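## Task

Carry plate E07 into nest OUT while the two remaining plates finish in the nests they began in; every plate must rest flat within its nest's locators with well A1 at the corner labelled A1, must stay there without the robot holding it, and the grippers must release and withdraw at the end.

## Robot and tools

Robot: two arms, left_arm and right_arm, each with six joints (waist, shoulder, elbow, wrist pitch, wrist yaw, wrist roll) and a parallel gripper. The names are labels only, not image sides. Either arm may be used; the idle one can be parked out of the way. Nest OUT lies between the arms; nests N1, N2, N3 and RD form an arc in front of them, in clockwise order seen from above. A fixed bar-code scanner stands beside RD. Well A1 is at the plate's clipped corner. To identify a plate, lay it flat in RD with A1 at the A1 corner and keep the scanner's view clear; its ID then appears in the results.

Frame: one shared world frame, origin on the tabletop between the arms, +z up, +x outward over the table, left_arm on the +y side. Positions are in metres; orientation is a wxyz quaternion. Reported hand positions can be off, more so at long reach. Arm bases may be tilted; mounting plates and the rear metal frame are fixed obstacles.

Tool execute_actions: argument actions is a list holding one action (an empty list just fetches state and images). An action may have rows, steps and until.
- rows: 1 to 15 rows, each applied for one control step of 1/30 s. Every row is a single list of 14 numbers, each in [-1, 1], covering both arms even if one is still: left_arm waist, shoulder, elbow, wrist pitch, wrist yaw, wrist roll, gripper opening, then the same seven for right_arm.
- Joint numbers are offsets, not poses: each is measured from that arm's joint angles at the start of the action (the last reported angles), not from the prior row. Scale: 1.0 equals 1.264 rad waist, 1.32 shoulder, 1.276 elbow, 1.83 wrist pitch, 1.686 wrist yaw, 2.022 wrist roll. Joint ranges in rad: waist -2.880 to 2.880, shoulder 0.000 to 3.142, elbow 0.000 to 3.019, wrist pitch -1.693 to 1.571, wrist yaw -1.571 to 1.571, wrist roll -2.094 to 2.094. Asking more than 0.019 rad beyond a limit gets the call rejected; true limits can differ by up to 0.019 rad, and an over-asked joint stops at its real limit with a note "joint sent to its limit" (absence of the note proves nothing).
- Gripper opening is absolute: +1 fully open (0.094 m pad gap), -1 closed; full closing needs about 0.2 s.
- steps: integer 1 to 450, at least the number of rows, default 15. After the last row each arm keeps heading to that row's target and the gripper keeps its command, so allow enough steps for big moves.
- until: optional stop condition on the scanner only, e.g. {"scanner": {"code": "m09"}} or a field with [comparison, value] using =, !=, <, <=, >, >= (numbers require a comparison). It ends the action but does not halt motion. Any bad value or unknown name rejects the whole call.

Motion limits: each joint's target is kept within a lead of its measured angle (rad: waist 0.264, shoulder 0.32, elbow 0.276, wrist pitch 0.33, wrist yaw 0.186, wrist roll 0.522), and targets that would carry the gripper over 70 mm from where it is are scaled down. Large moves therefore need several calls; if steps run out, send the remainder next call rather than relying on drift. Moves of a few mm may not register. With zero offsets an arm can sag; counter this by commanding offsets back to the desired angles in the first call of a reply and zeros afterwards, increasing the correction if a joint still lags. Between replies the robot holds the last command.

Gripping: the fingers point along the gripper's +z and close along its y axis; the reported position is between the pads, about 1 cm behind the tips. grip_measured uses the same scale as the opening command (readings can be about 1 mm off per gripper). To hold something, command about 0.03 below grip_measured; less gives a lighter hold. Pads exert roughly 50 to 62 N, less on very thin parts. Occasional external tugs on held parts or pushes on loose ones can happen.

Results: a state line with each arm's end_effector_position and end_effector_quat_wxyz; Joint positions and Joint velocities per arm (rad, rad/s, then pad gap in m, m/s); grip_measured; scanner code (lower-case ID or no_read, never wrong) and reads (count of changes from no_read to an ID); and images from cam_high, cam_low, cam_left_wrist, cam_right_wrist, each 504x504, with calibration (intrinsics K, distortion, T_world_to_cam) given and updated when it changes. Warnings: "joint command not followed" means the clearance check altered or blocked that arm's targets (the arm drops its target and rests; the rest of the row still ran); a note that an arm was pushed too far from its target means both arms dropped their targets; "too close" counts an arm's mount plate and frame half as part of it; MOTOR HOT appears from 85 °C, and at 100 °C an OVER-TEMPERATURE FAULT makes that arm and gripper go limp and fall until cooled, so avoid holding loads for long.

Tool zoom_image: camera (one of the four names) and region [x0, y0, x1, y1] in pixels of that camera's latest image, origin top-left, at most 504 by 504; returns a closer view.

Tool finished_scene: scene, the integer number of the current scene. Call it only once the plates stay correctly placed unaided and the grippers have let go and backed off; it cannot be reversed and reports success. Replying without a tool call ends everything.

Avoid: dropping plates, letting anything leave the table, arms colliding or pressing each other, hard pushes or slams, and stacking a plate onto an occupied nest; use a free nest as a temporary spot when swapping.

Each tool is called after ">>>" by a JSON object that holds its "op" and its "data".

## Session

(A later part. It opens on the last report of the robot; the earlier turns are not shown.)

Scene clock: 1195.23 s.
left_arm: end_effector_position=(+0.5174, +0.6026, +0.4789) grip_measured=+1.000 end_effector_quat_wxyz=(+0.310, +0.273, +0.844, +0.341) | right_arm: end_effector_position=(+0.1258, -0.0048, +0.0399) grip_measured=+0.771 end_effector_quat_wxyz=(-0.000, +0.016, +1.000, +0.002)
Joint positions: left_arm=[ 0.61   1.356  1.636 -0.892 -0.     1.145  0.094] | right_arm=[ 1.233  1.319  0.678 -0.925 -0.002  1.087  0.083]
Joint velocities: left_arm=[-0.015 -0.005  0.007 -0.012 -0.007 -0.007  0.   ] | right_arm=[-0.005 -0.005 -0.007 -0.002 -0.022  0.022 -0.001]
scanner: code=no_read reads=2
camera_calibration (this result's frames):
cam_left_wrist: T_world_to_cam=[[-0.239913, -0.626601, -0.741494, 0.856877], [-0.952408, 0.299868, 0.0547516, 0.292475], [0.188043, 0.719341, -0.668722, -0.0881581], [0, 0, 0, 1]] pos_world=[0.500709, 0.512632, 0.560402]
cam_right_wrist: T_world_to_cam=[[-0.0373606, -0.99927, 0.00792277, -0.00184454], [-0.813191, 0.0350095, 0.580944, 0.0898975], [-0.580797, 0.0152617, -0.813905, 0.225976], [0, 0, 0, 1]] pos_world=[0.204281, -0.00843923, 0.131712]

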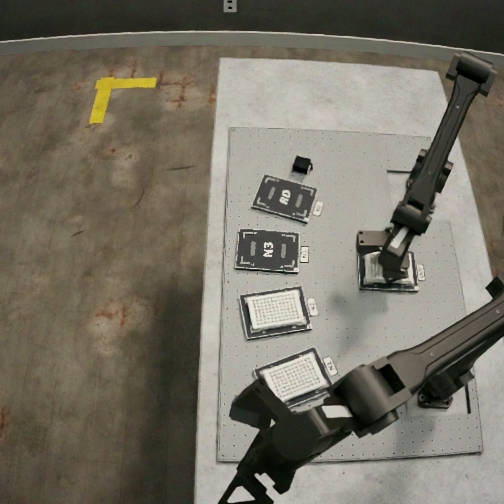

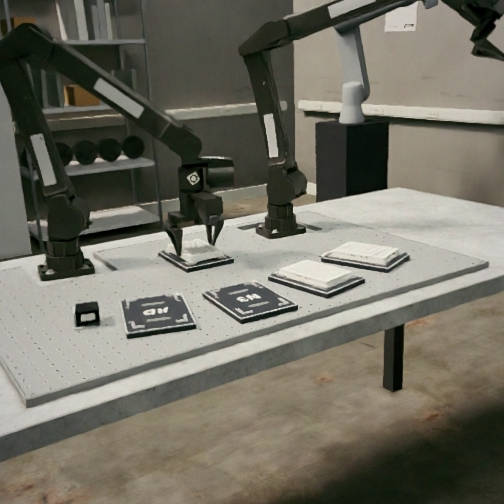

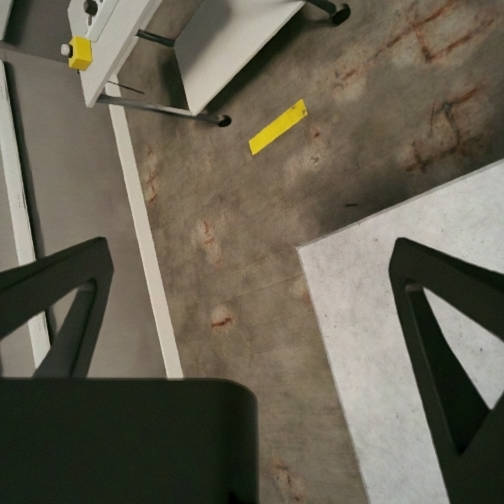

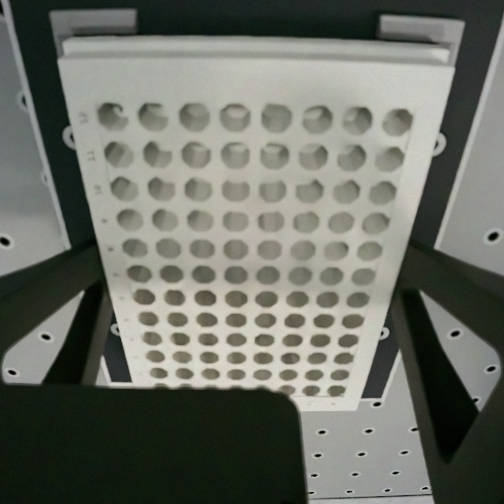

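>>> {"op": "execute_actions", "data": {"actions": [{"rows": [[0,0,0,0,0,0,1, 0,0.010,0,0,0,0,0.74],[0,0,0,0,0,0,1, 0,0.0204,0,0,0,0,0.74]], "steps": 15}]}}

Scene clock: 1226.73 s.
left_arm: end_effector_position=(+0.5174, +0.6026, +0.4789) grip_measured=+1.000 end_effector_quat_wxyz=(+0.310, +0.273, +0.844, +0.341) | right_arm: end_effector_position=(+0.1255, -0.0055, +0.0375) grip_measured=+0.771 end_effector_quat_wxyz=(-0.002, +0.016, +1.000, -0.001)
Joint positions: left_arm=[ 0.61   1.356  1.636 -0.892 -0.     1.145  0.094] | right_arm=[ 1.233  1.328  0.678 -0.925 -0.002  1.087  0.083]
Joint velocities: left_arm=[ 0.005  0.005  0.002 -0.002 -0.051 -0.022  0.   ] | right_arm=[-0.015  0.015  0.012  0.007 -0.022 -0.022 -0.001]
scanner: code=no_read reads=2
camera_calibration (this result's frames):
cam_left_wrist: T_world_to_cam=[[-0.239913, -0.626601, -0.741494, 0.856877], [-0.952408, 0.299868, 0.0547516, 0.292475], [0.188043, 0.719341, -0.668722, -0.0881581], [0, 0, 0, 1]] pos_world=[0.500709, 0.512632, 0.560402]
cam_right_wrist: T_world_to_cam=[[-0.0373123, -0.999185, 0.0153703, -0.00279525], [-0.810777, 0.0392608, 0.584037, 0.0905723], [-0.584165, 0.00932993, -0.811582, 0.224167], [0, 0, 0, 1]] pos_world=[0.20428, -0.00844038, 0.129075]

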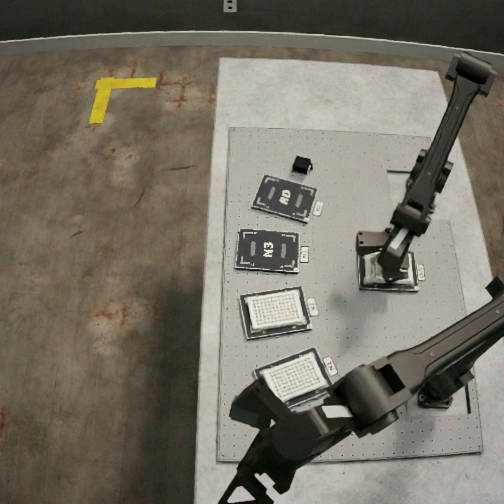

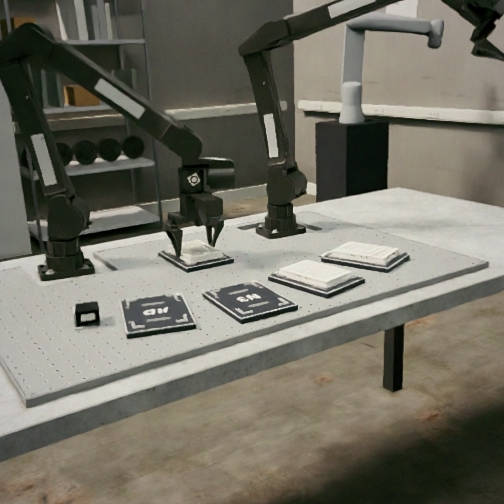

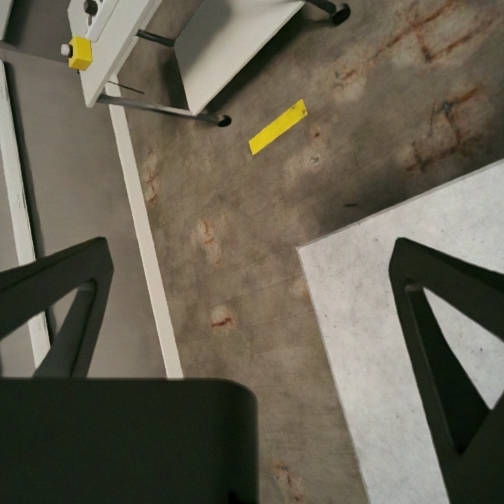

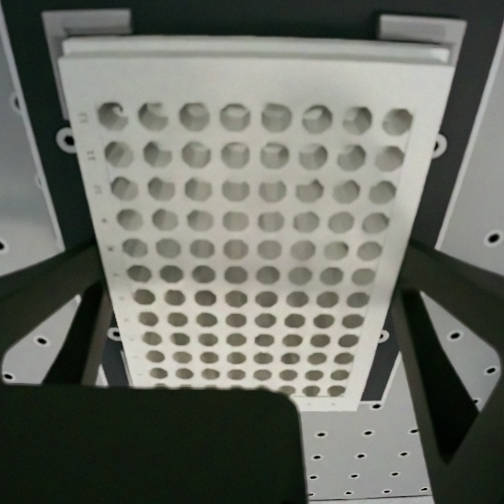

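>>> {"op": "execute_actions", "data": {"actions": []}}

Scene clock: 1265.37 s.
left_arm: end_effector_position=(+0.5174, +0.6026, +0.4789) grip_measured=+1.000 end_effector_quat_wxyz=(+0.310, +0.273, +0.844, +0.341) | right_arm: end_effector_position=(+0.1255, -0.0055, +0.0375) grip_measured=+0.771 end_effector_quat_wxyz=(-0.002, +0.016, +1.000, -0.001)
Joint positions: left_arm=[ 0.61   1.356  1.636 -0.892 -0.     1.145  0.094] | right_arm=[ 1.233  1.328  0.678 -0.925 -0.002  1.087  0.083]
Joint velocities: left_arm=[ 0.015 -0.005 -0.007  0.002  0.007 -0.007  0.   ] | right_arm=[-0.005  0.005  0.012 -0.007 -0.007  0.007 -0.001]
scanner: code=no_read reads=2
camera_calibration (this result's frames):
cam_left_wrist: T_world_to_cam=[[-0.239913, -0.626601, -0.741494, 0.856877], [-0.952408, 0.299868, 0.0547516, 0.292475], [0.188043, 0.719341, -0.668722, -0.0881581], [0, 0, 0, 1]] pos_world=[0.500709, 0.512632, 0.560402]
cam_right_wrist: T_world_to_cam=[[-0.0373123, -0.999185, 0.0153703, -0.00279525], [-0.810777, 0.0392608, 0.584037, 0.0905723], [-0.584165, 0.00932993, -0.811582, 0.224167], [0, 0, 0, 1]] pos_world=[0.20428, -0.00844038, 0.129075]

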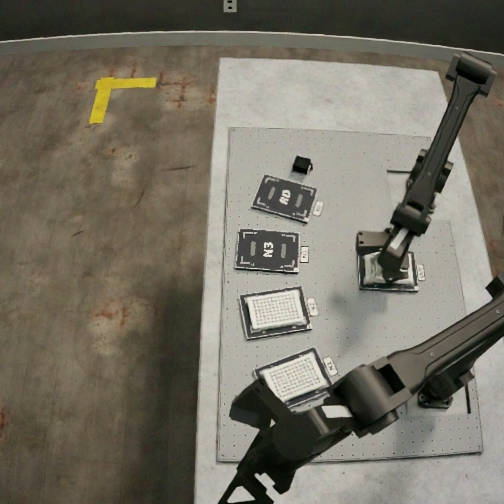

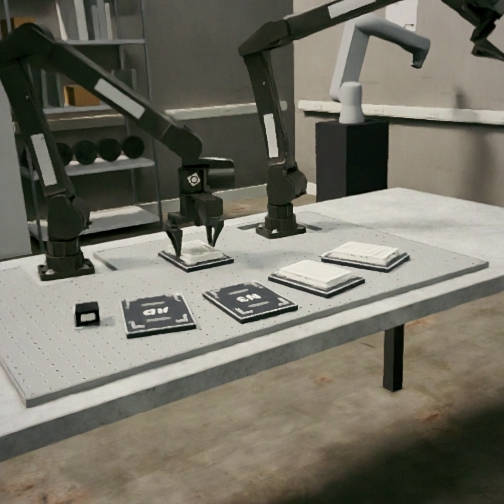

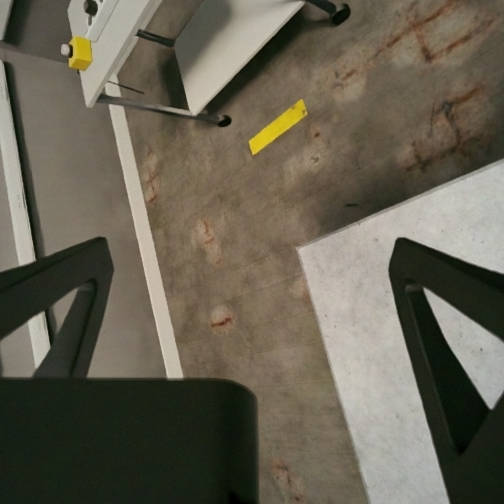

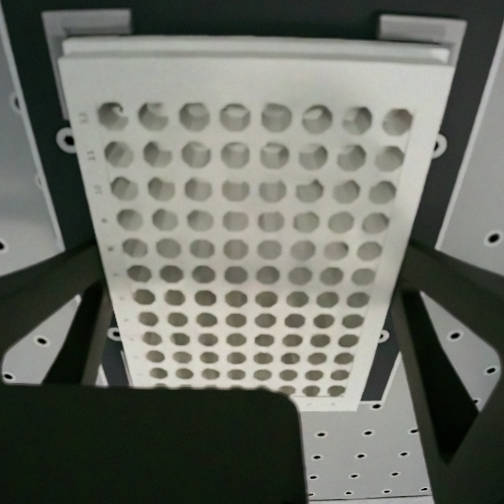

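>>> {"op": "execute_actions", "data": {"actions": [{"rows": [[0,0,0,0,0,0,1,0,0.015,0,0,0,0,0.74],[0,0,0,0,0,0,1,0,0.015,0,0,0,0,0.74],[0,0,0,0,0,0,1,0,0.015,0,0,0,0,0.74],[0,0,0,0,0,0,1,0,0.015,0,0,0,0,0.74],[0,0,0,0,0,0,1,0,0.015,0,0,0,0,0.74],[0,0,0,0,0,0,1,0,0.015,0,0,0,0,0.74],[0,0,0,0,0,0,1,0,0.015,0,0,0,0,0.8],[0,0,0,0,0,0,1,0,0.015,0,0,0,0,0.86],[0,0,0,0,0,0,1,0,0.015,0,0,0,0,0.92],[0,0,0,0,0,0,1,0,0.015,0,0,0,0,1.0]], "steps": 16}]}}

Scene clock: 1272.17 s.
left_arm: end_effector_position=(+0.5174, +0.6026, +0.4789) grip_measured=+1.000 end_effector_quat_wxyz=(+0.310, +0.273, +0.844, +0.341) | right_arm: end_effector_position=(+0.1254, -0.0055, +0.0374) grip_measured=+1.000 end_effector_quat_wxyz=(-0.002, +0.016, +1.000, -0.001)
Joint positions: left_arm=[ 0.61   1.356  1.636 -0.892 -0.     1.145  0.094] | right_arm=[ 1.233  1.328  0.678 -0.925 -0.002  1.087  0.094]
Joint velocities: left_arm=[-0.015 -0.005 -0.002 -0.002 -0.022 -0.066  0.   ] | right_arm=[-0.015 -0.015  0.007 -0.007  0.022 -0.051  0.   ]
scanner: code=no_read reads=2
camera_calibration (this result's frames):
cam_left_wrist: T_world_to_cam=[[-0.239913, -0.626601, -0.741494, 0.856877], [-0.952408, 0.299868, 0.0547516, 0.292475], [0.188043, 0.719341, -0.668722, -0.0881581], [0, 0, 0, 1]] pos_world=[0.500709, 0.512632, 0.560402]
cam_right_wrist: T_world_to_cam=[[-0.0373094, -0.99918, 0.0157088, -0.00283814], [-0.810667, 0.0394546, 0.584176, 0.0906032], [-0.584317, 0.00906071, -0.811475, 0.224085], [0, 0, 0, 1]] pos_world=[0.20428, -0.00844089, 0.128956]

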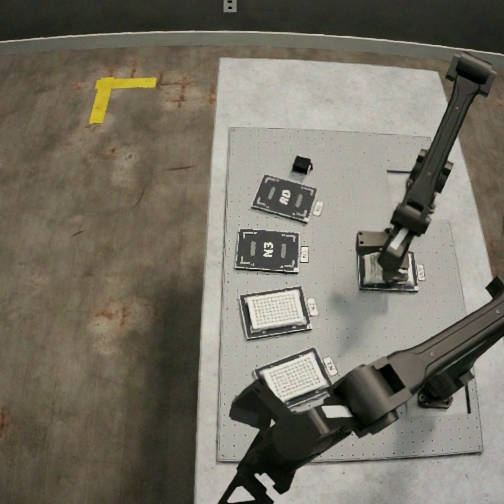

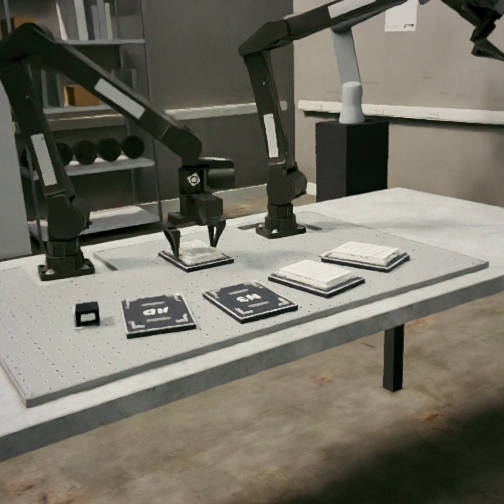

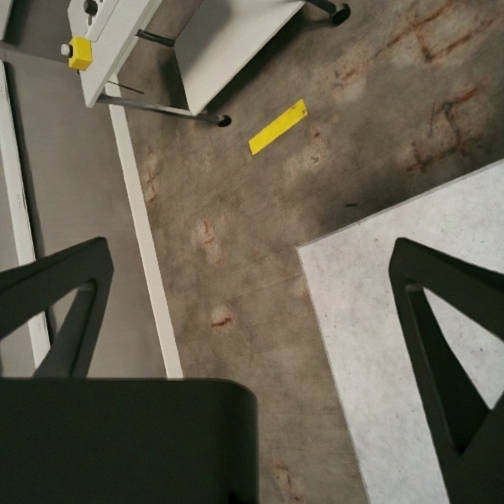

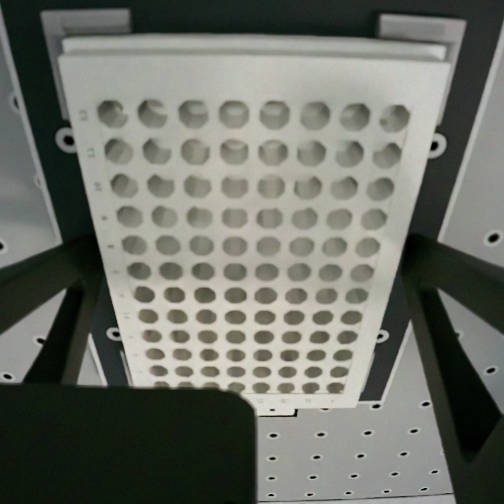

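>>> {"op": "execute_actions", "data": {"actions": [{"rows": [[0,0,0,0,0,0,1,0,-0.004,0.0235,-0.006,0,0,1],[0,0,0,0,0,0,1,0,-0.008,0.03,-0.012,0,0,1],[0,0,0,0,0,0,1,0,-0.012,0.04,-0.02,0,0,1],[0,0,0,0,0,0,1,0,-0.017,0.05,-0.028,0,0,1],[0,0,0,0,0,0,1,0,-0.022,0.06,-0.036,0,0,1],[0,0,0,0,0,0,1,0,-0.027,0.07,-0.044,0,0,1],[0,0,0,0,0,0,1,0,-0.032,0.08,-0.052,0,0,1],[0,0,0,0,0,0,1,0,-0.037,0.09,-0.06,0,0,1],[0,0,0,0,0,0,1,0,-0.042,0.10,-0.068,0,0,1],[0,0,0,0,0,0,1,0,-0.047,0.11,-0.076,0,0,1]], "steps": 24}]}}

Scene clock: 1280.43 s.
left_arm: end_effector_position=(+0.5174, +0.6026, +0.4789) grip_measured=+1.000 end_effector_quat_wxyz=(+0.310, +0.273, +0.844, +0.341) | right_arm: end_effector_position=(+0.1377, +0.0161, +0.0947) grip_measured=+1.000 end_effector_quat_wxyz=(+0.011, +0.016, +1.000, +0.023)
Joint positions: left_arm=[ 0.61   1.356  1.636 -0.892 -0.     1.145  0.094] | right_arm=[ 1.233  1.259  0.794 -1.053 -0.002  1.087  0.094]
Joint velocities: left_arm=[-0.005 -0.005  0.012  0.007  0.051  0.037  0.   ] | right_arm=[-0.005 -0.024  0.017 -0.002  0.007  0.081  0.   ]
scanner: code=no_read reads=2
camera_calibration (this result's frames):
cam_left_wrist: T_world_to_cam=[[-0.239913, -0.626601, -0.741494, 0.856877], [-0.952408, 0.299868, 0.0547516, 0.292475], [0.188043, 0.719341, -0.668722, -0.0881581], [0, 0, 0, 1]] pos_world=[0.500709, 0.512632, 0.560402]
cam_right_wrist: T_world_to_cam=[[-0.037049, -0.998722, -0.0343876, 0.0229738], [-0.826653, 0.0112948, 0.562598, 0.0708911], [-0.56149, 0.0492703, -0.826015, 0.275148], [0, 0, 0, 1]] pos_world=[0.213947, 0.00858706, 0.188184]

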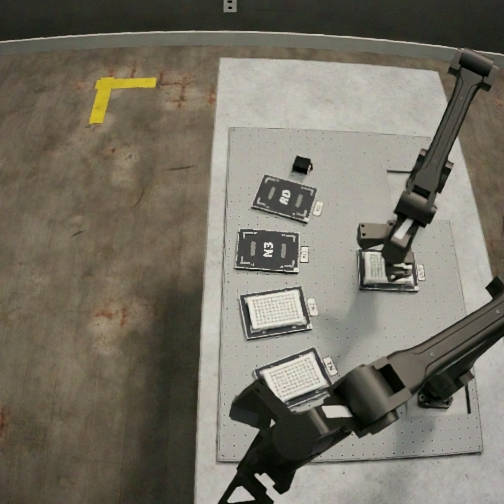

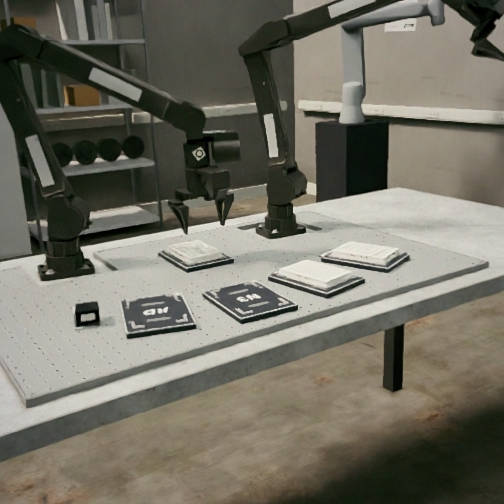

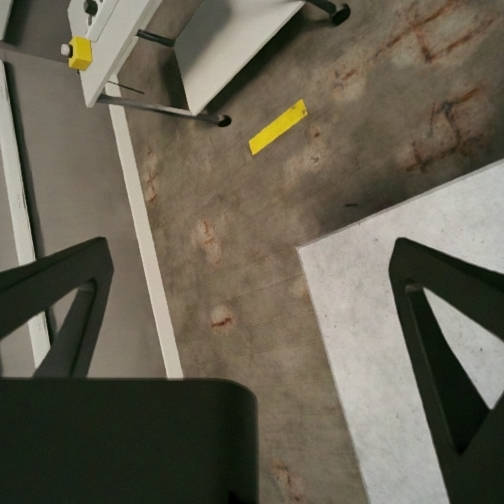

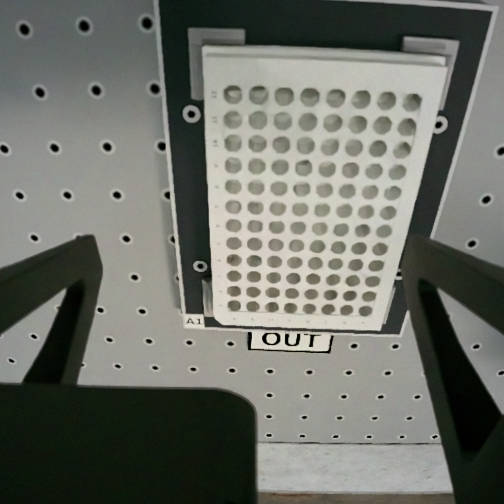

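>>> {"op": "zoom_image", "data": {"camera": "cam_right_wrist", "region": [160, 10, 480, 360]}}

>>> {"op": "zoom_image", "data": {"camera": "cam_low", "region": [140, 220, 260, 290]}}

>>> {"op": "zoom_image", "data": {"camera": "cam_high", "region": [340, 225, 440, 310]}}

Region (160, 10, 480, 360) of cam_right_wrist's 504x504 image, scaled by 1.440, with more detail than that image has; it fills the left 461 columns of this view, and the rest is white.

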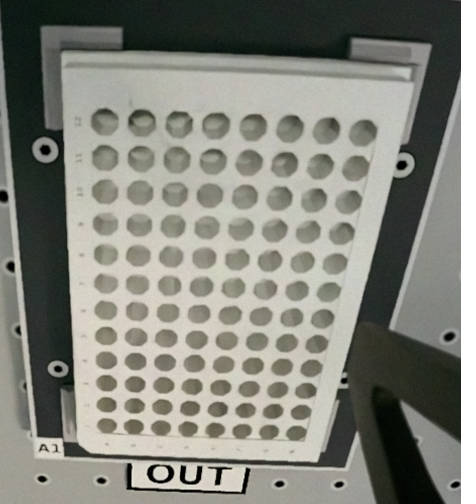

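Region (140, 220, 260, 290) of cam_low's 504x504 image, scaled by 4.200, with more detail than that image has; it fills the top 294 rows of this view, and the rest is white.

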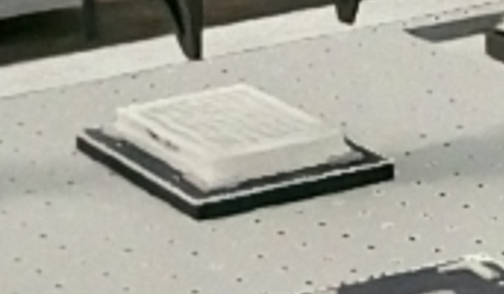

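Region (340, 225, 440, 310) of cam_high's 504x504 image, scaled by 5.040, with more detail than that image has; it fills the top 428 rows of this view, and the rest is white.

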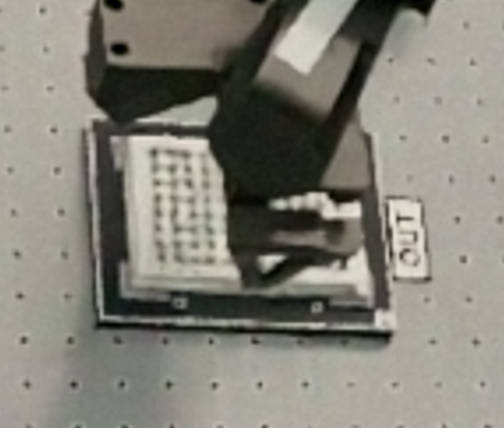

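>>> {"op": "execute_actions", "data": {"actions": [{"rows": [[0,0,0,0,0,0,1,-0.03,-0.02,0.03,0,0,0,1],[0,0,0,0,0,0,1,-0.06,-0.04,0.05,0,0,0,1],[0,0,0,0,0,0,1,-0.09,-0.06,0.07,0,0,0,1],[0,0,0,0,0,0,1,-0.12,-0.08,0.09,0,0,0,1],[0,0,0,0,0,0,1,-0.15,-0.10,0.11,0,0,0,1],[0,0,0,0,0,0,1,-0.18,-0.115,0.13,0,0,0,1]], "steps": 28}]}}

Scene clock: 1312.77 s.
left_arm: end_effector_position=(+0.5174, +0.6026, +0.4789) grip_measured=+1.000 end_effector_quat_wxyz=(+0.310, +0.273, +0.844, +0.341) | right_arm: end_effector_position=(+0.2326, +0.0063, +0.2111) grip_measured=+1.000 end_effector_quat_wxyz=(+0.105, +0.132, +0.974, +0.150)
Joint positions: left_arm=[ 0.61   1.356  1.636 -0.892 -0.     1.145  0.094] | right_arm=[ 0.997  1.091  0.94  -1.053 -0.003  1.087  0.094]
Joint velocities: left_arm=[-0.024 -0.005 -0.007 -0.007 -0.037 -0.066  0.   ] | right_arm=[-0.005 -0.015 -0.022  0.002 -0.022  0.037  0.   ]
scanner: code=no_read reads=2
camera_calibration (this result's frames):
cam_left_wrist: T_world_to_cam=[[-0.239913, -0.626601, -0.741494, 0.856877], [-0.952408, 0.299868, 0.0547516, 0.292475], [0.188043, 0.719341, -0.668722, -0.0881581], [0, 0, 0, 1]] pos_world=[0.500709, 0.512632, 0.560402]
cam_right_wrist: T_world_to_cam=[[-0.232769, -0.922469, -0.30801, 0.123494], [-0.906809, 0.0914145, 0.411512, 0.134025], [-0.35145, 0.375093, -0.857781, 0.38086], [0, 0, 0, 1]] pos_world=[0.284134, -0.0411901, 0.309579]

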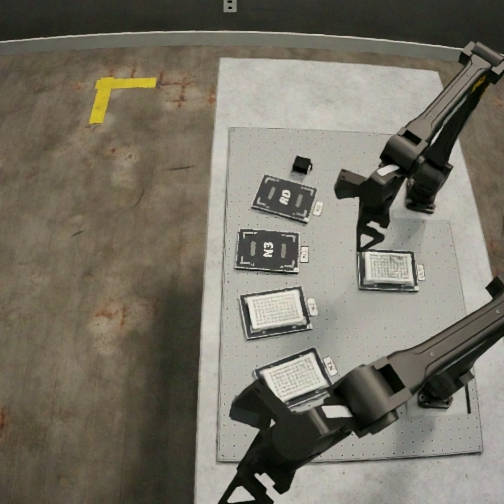

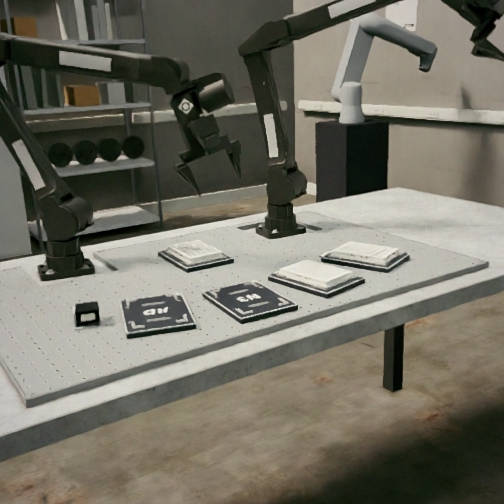

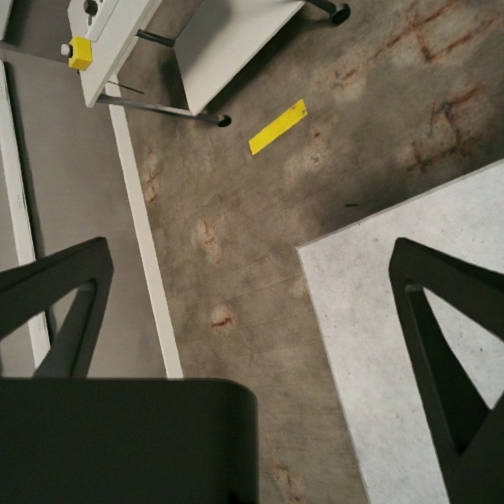

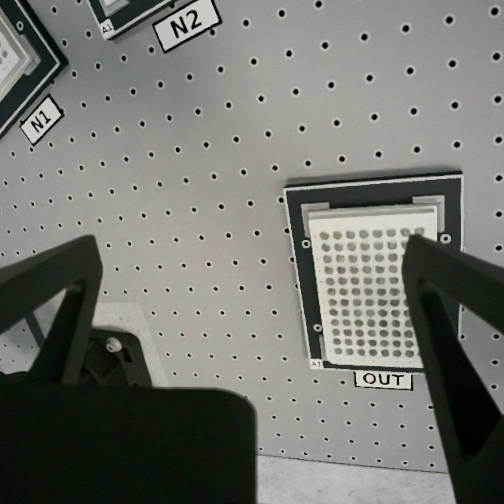

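>>> {"op": "zoom_image", "data": {"camera": "cam_high", "region": [225, 275, 345, 420]}}

>>> {"op": "zoom_image", "data": {"camera": "cam_high", "region": [345, 240, 435, 305]}}

>>> {"op": "zoom_image", "data": {"camera": "cam_low", "region": [255, 230, 425, 310]}}

Region (225, 275, 345, 420) of cam_high's 504x504 image, scaled by 3.476, with more detail than that image has; it fills the left 417 columns of this view, and the rest is white.

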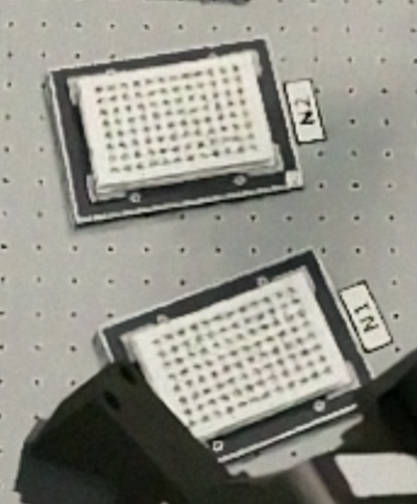

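Region (345, 240, 435, 305) of cam_high's 504x504 image, scaled by 5.600, with more detail than that image has.

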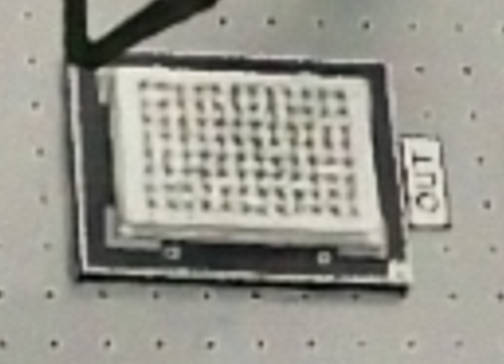

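Region (255, 230, 425, 310) of cam_low's 504x504 image, scaled by 2.965, with more detail than that image has; it fills the top 237 rows of this view, and the rest is white.

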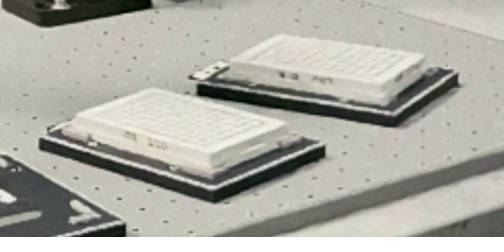

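>>> {"op": "zoom_image", "data": {"camera": "cam_high", "region": [235, 280, 320, 345]}}

>>> {"op": "zoom_image", "data": {"camera": "cam_high", "region": [250, 340, 345, 415]}}

>>> {"op": "zoom_image", "data": {"camera": "cam_right_wrist", "region": [0, 0, 240, 150]}}

Region (235, 280, 320, 345) of cam_high's 504x504 image, scaled by 5.929, with more detail than that image has; it fills the top 385 rows of this view, and the rest is white.

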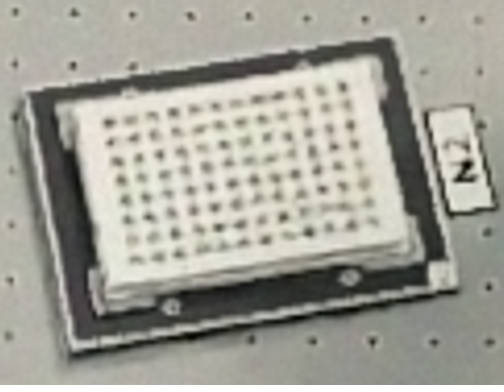

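Region (250, 340, 345, 415) of cam_high's 504x504 image, scaled by 5.305, with more detail than that image has; it fills the top 398 rows of this view, and the rest is white.

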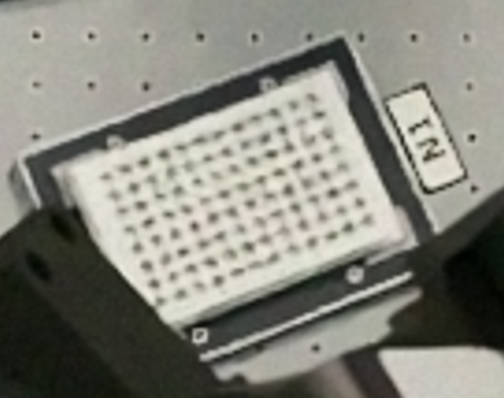

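Region (0, 0, 240, 150) of cam_right_wrist's 504x504 image, scaled by 2.100, with more detail than that image has; it fills the top 315 rows of this view, and the rest is white.

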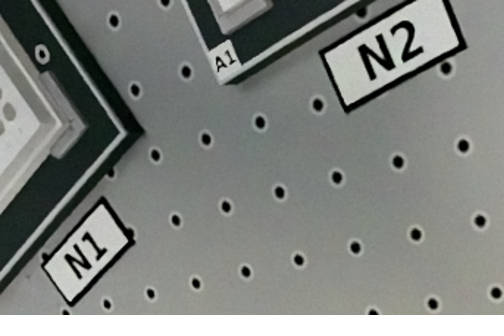

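>>> {"op": "finished_scene", "data": {"scene": 1}}

The scene is finished: the task was done.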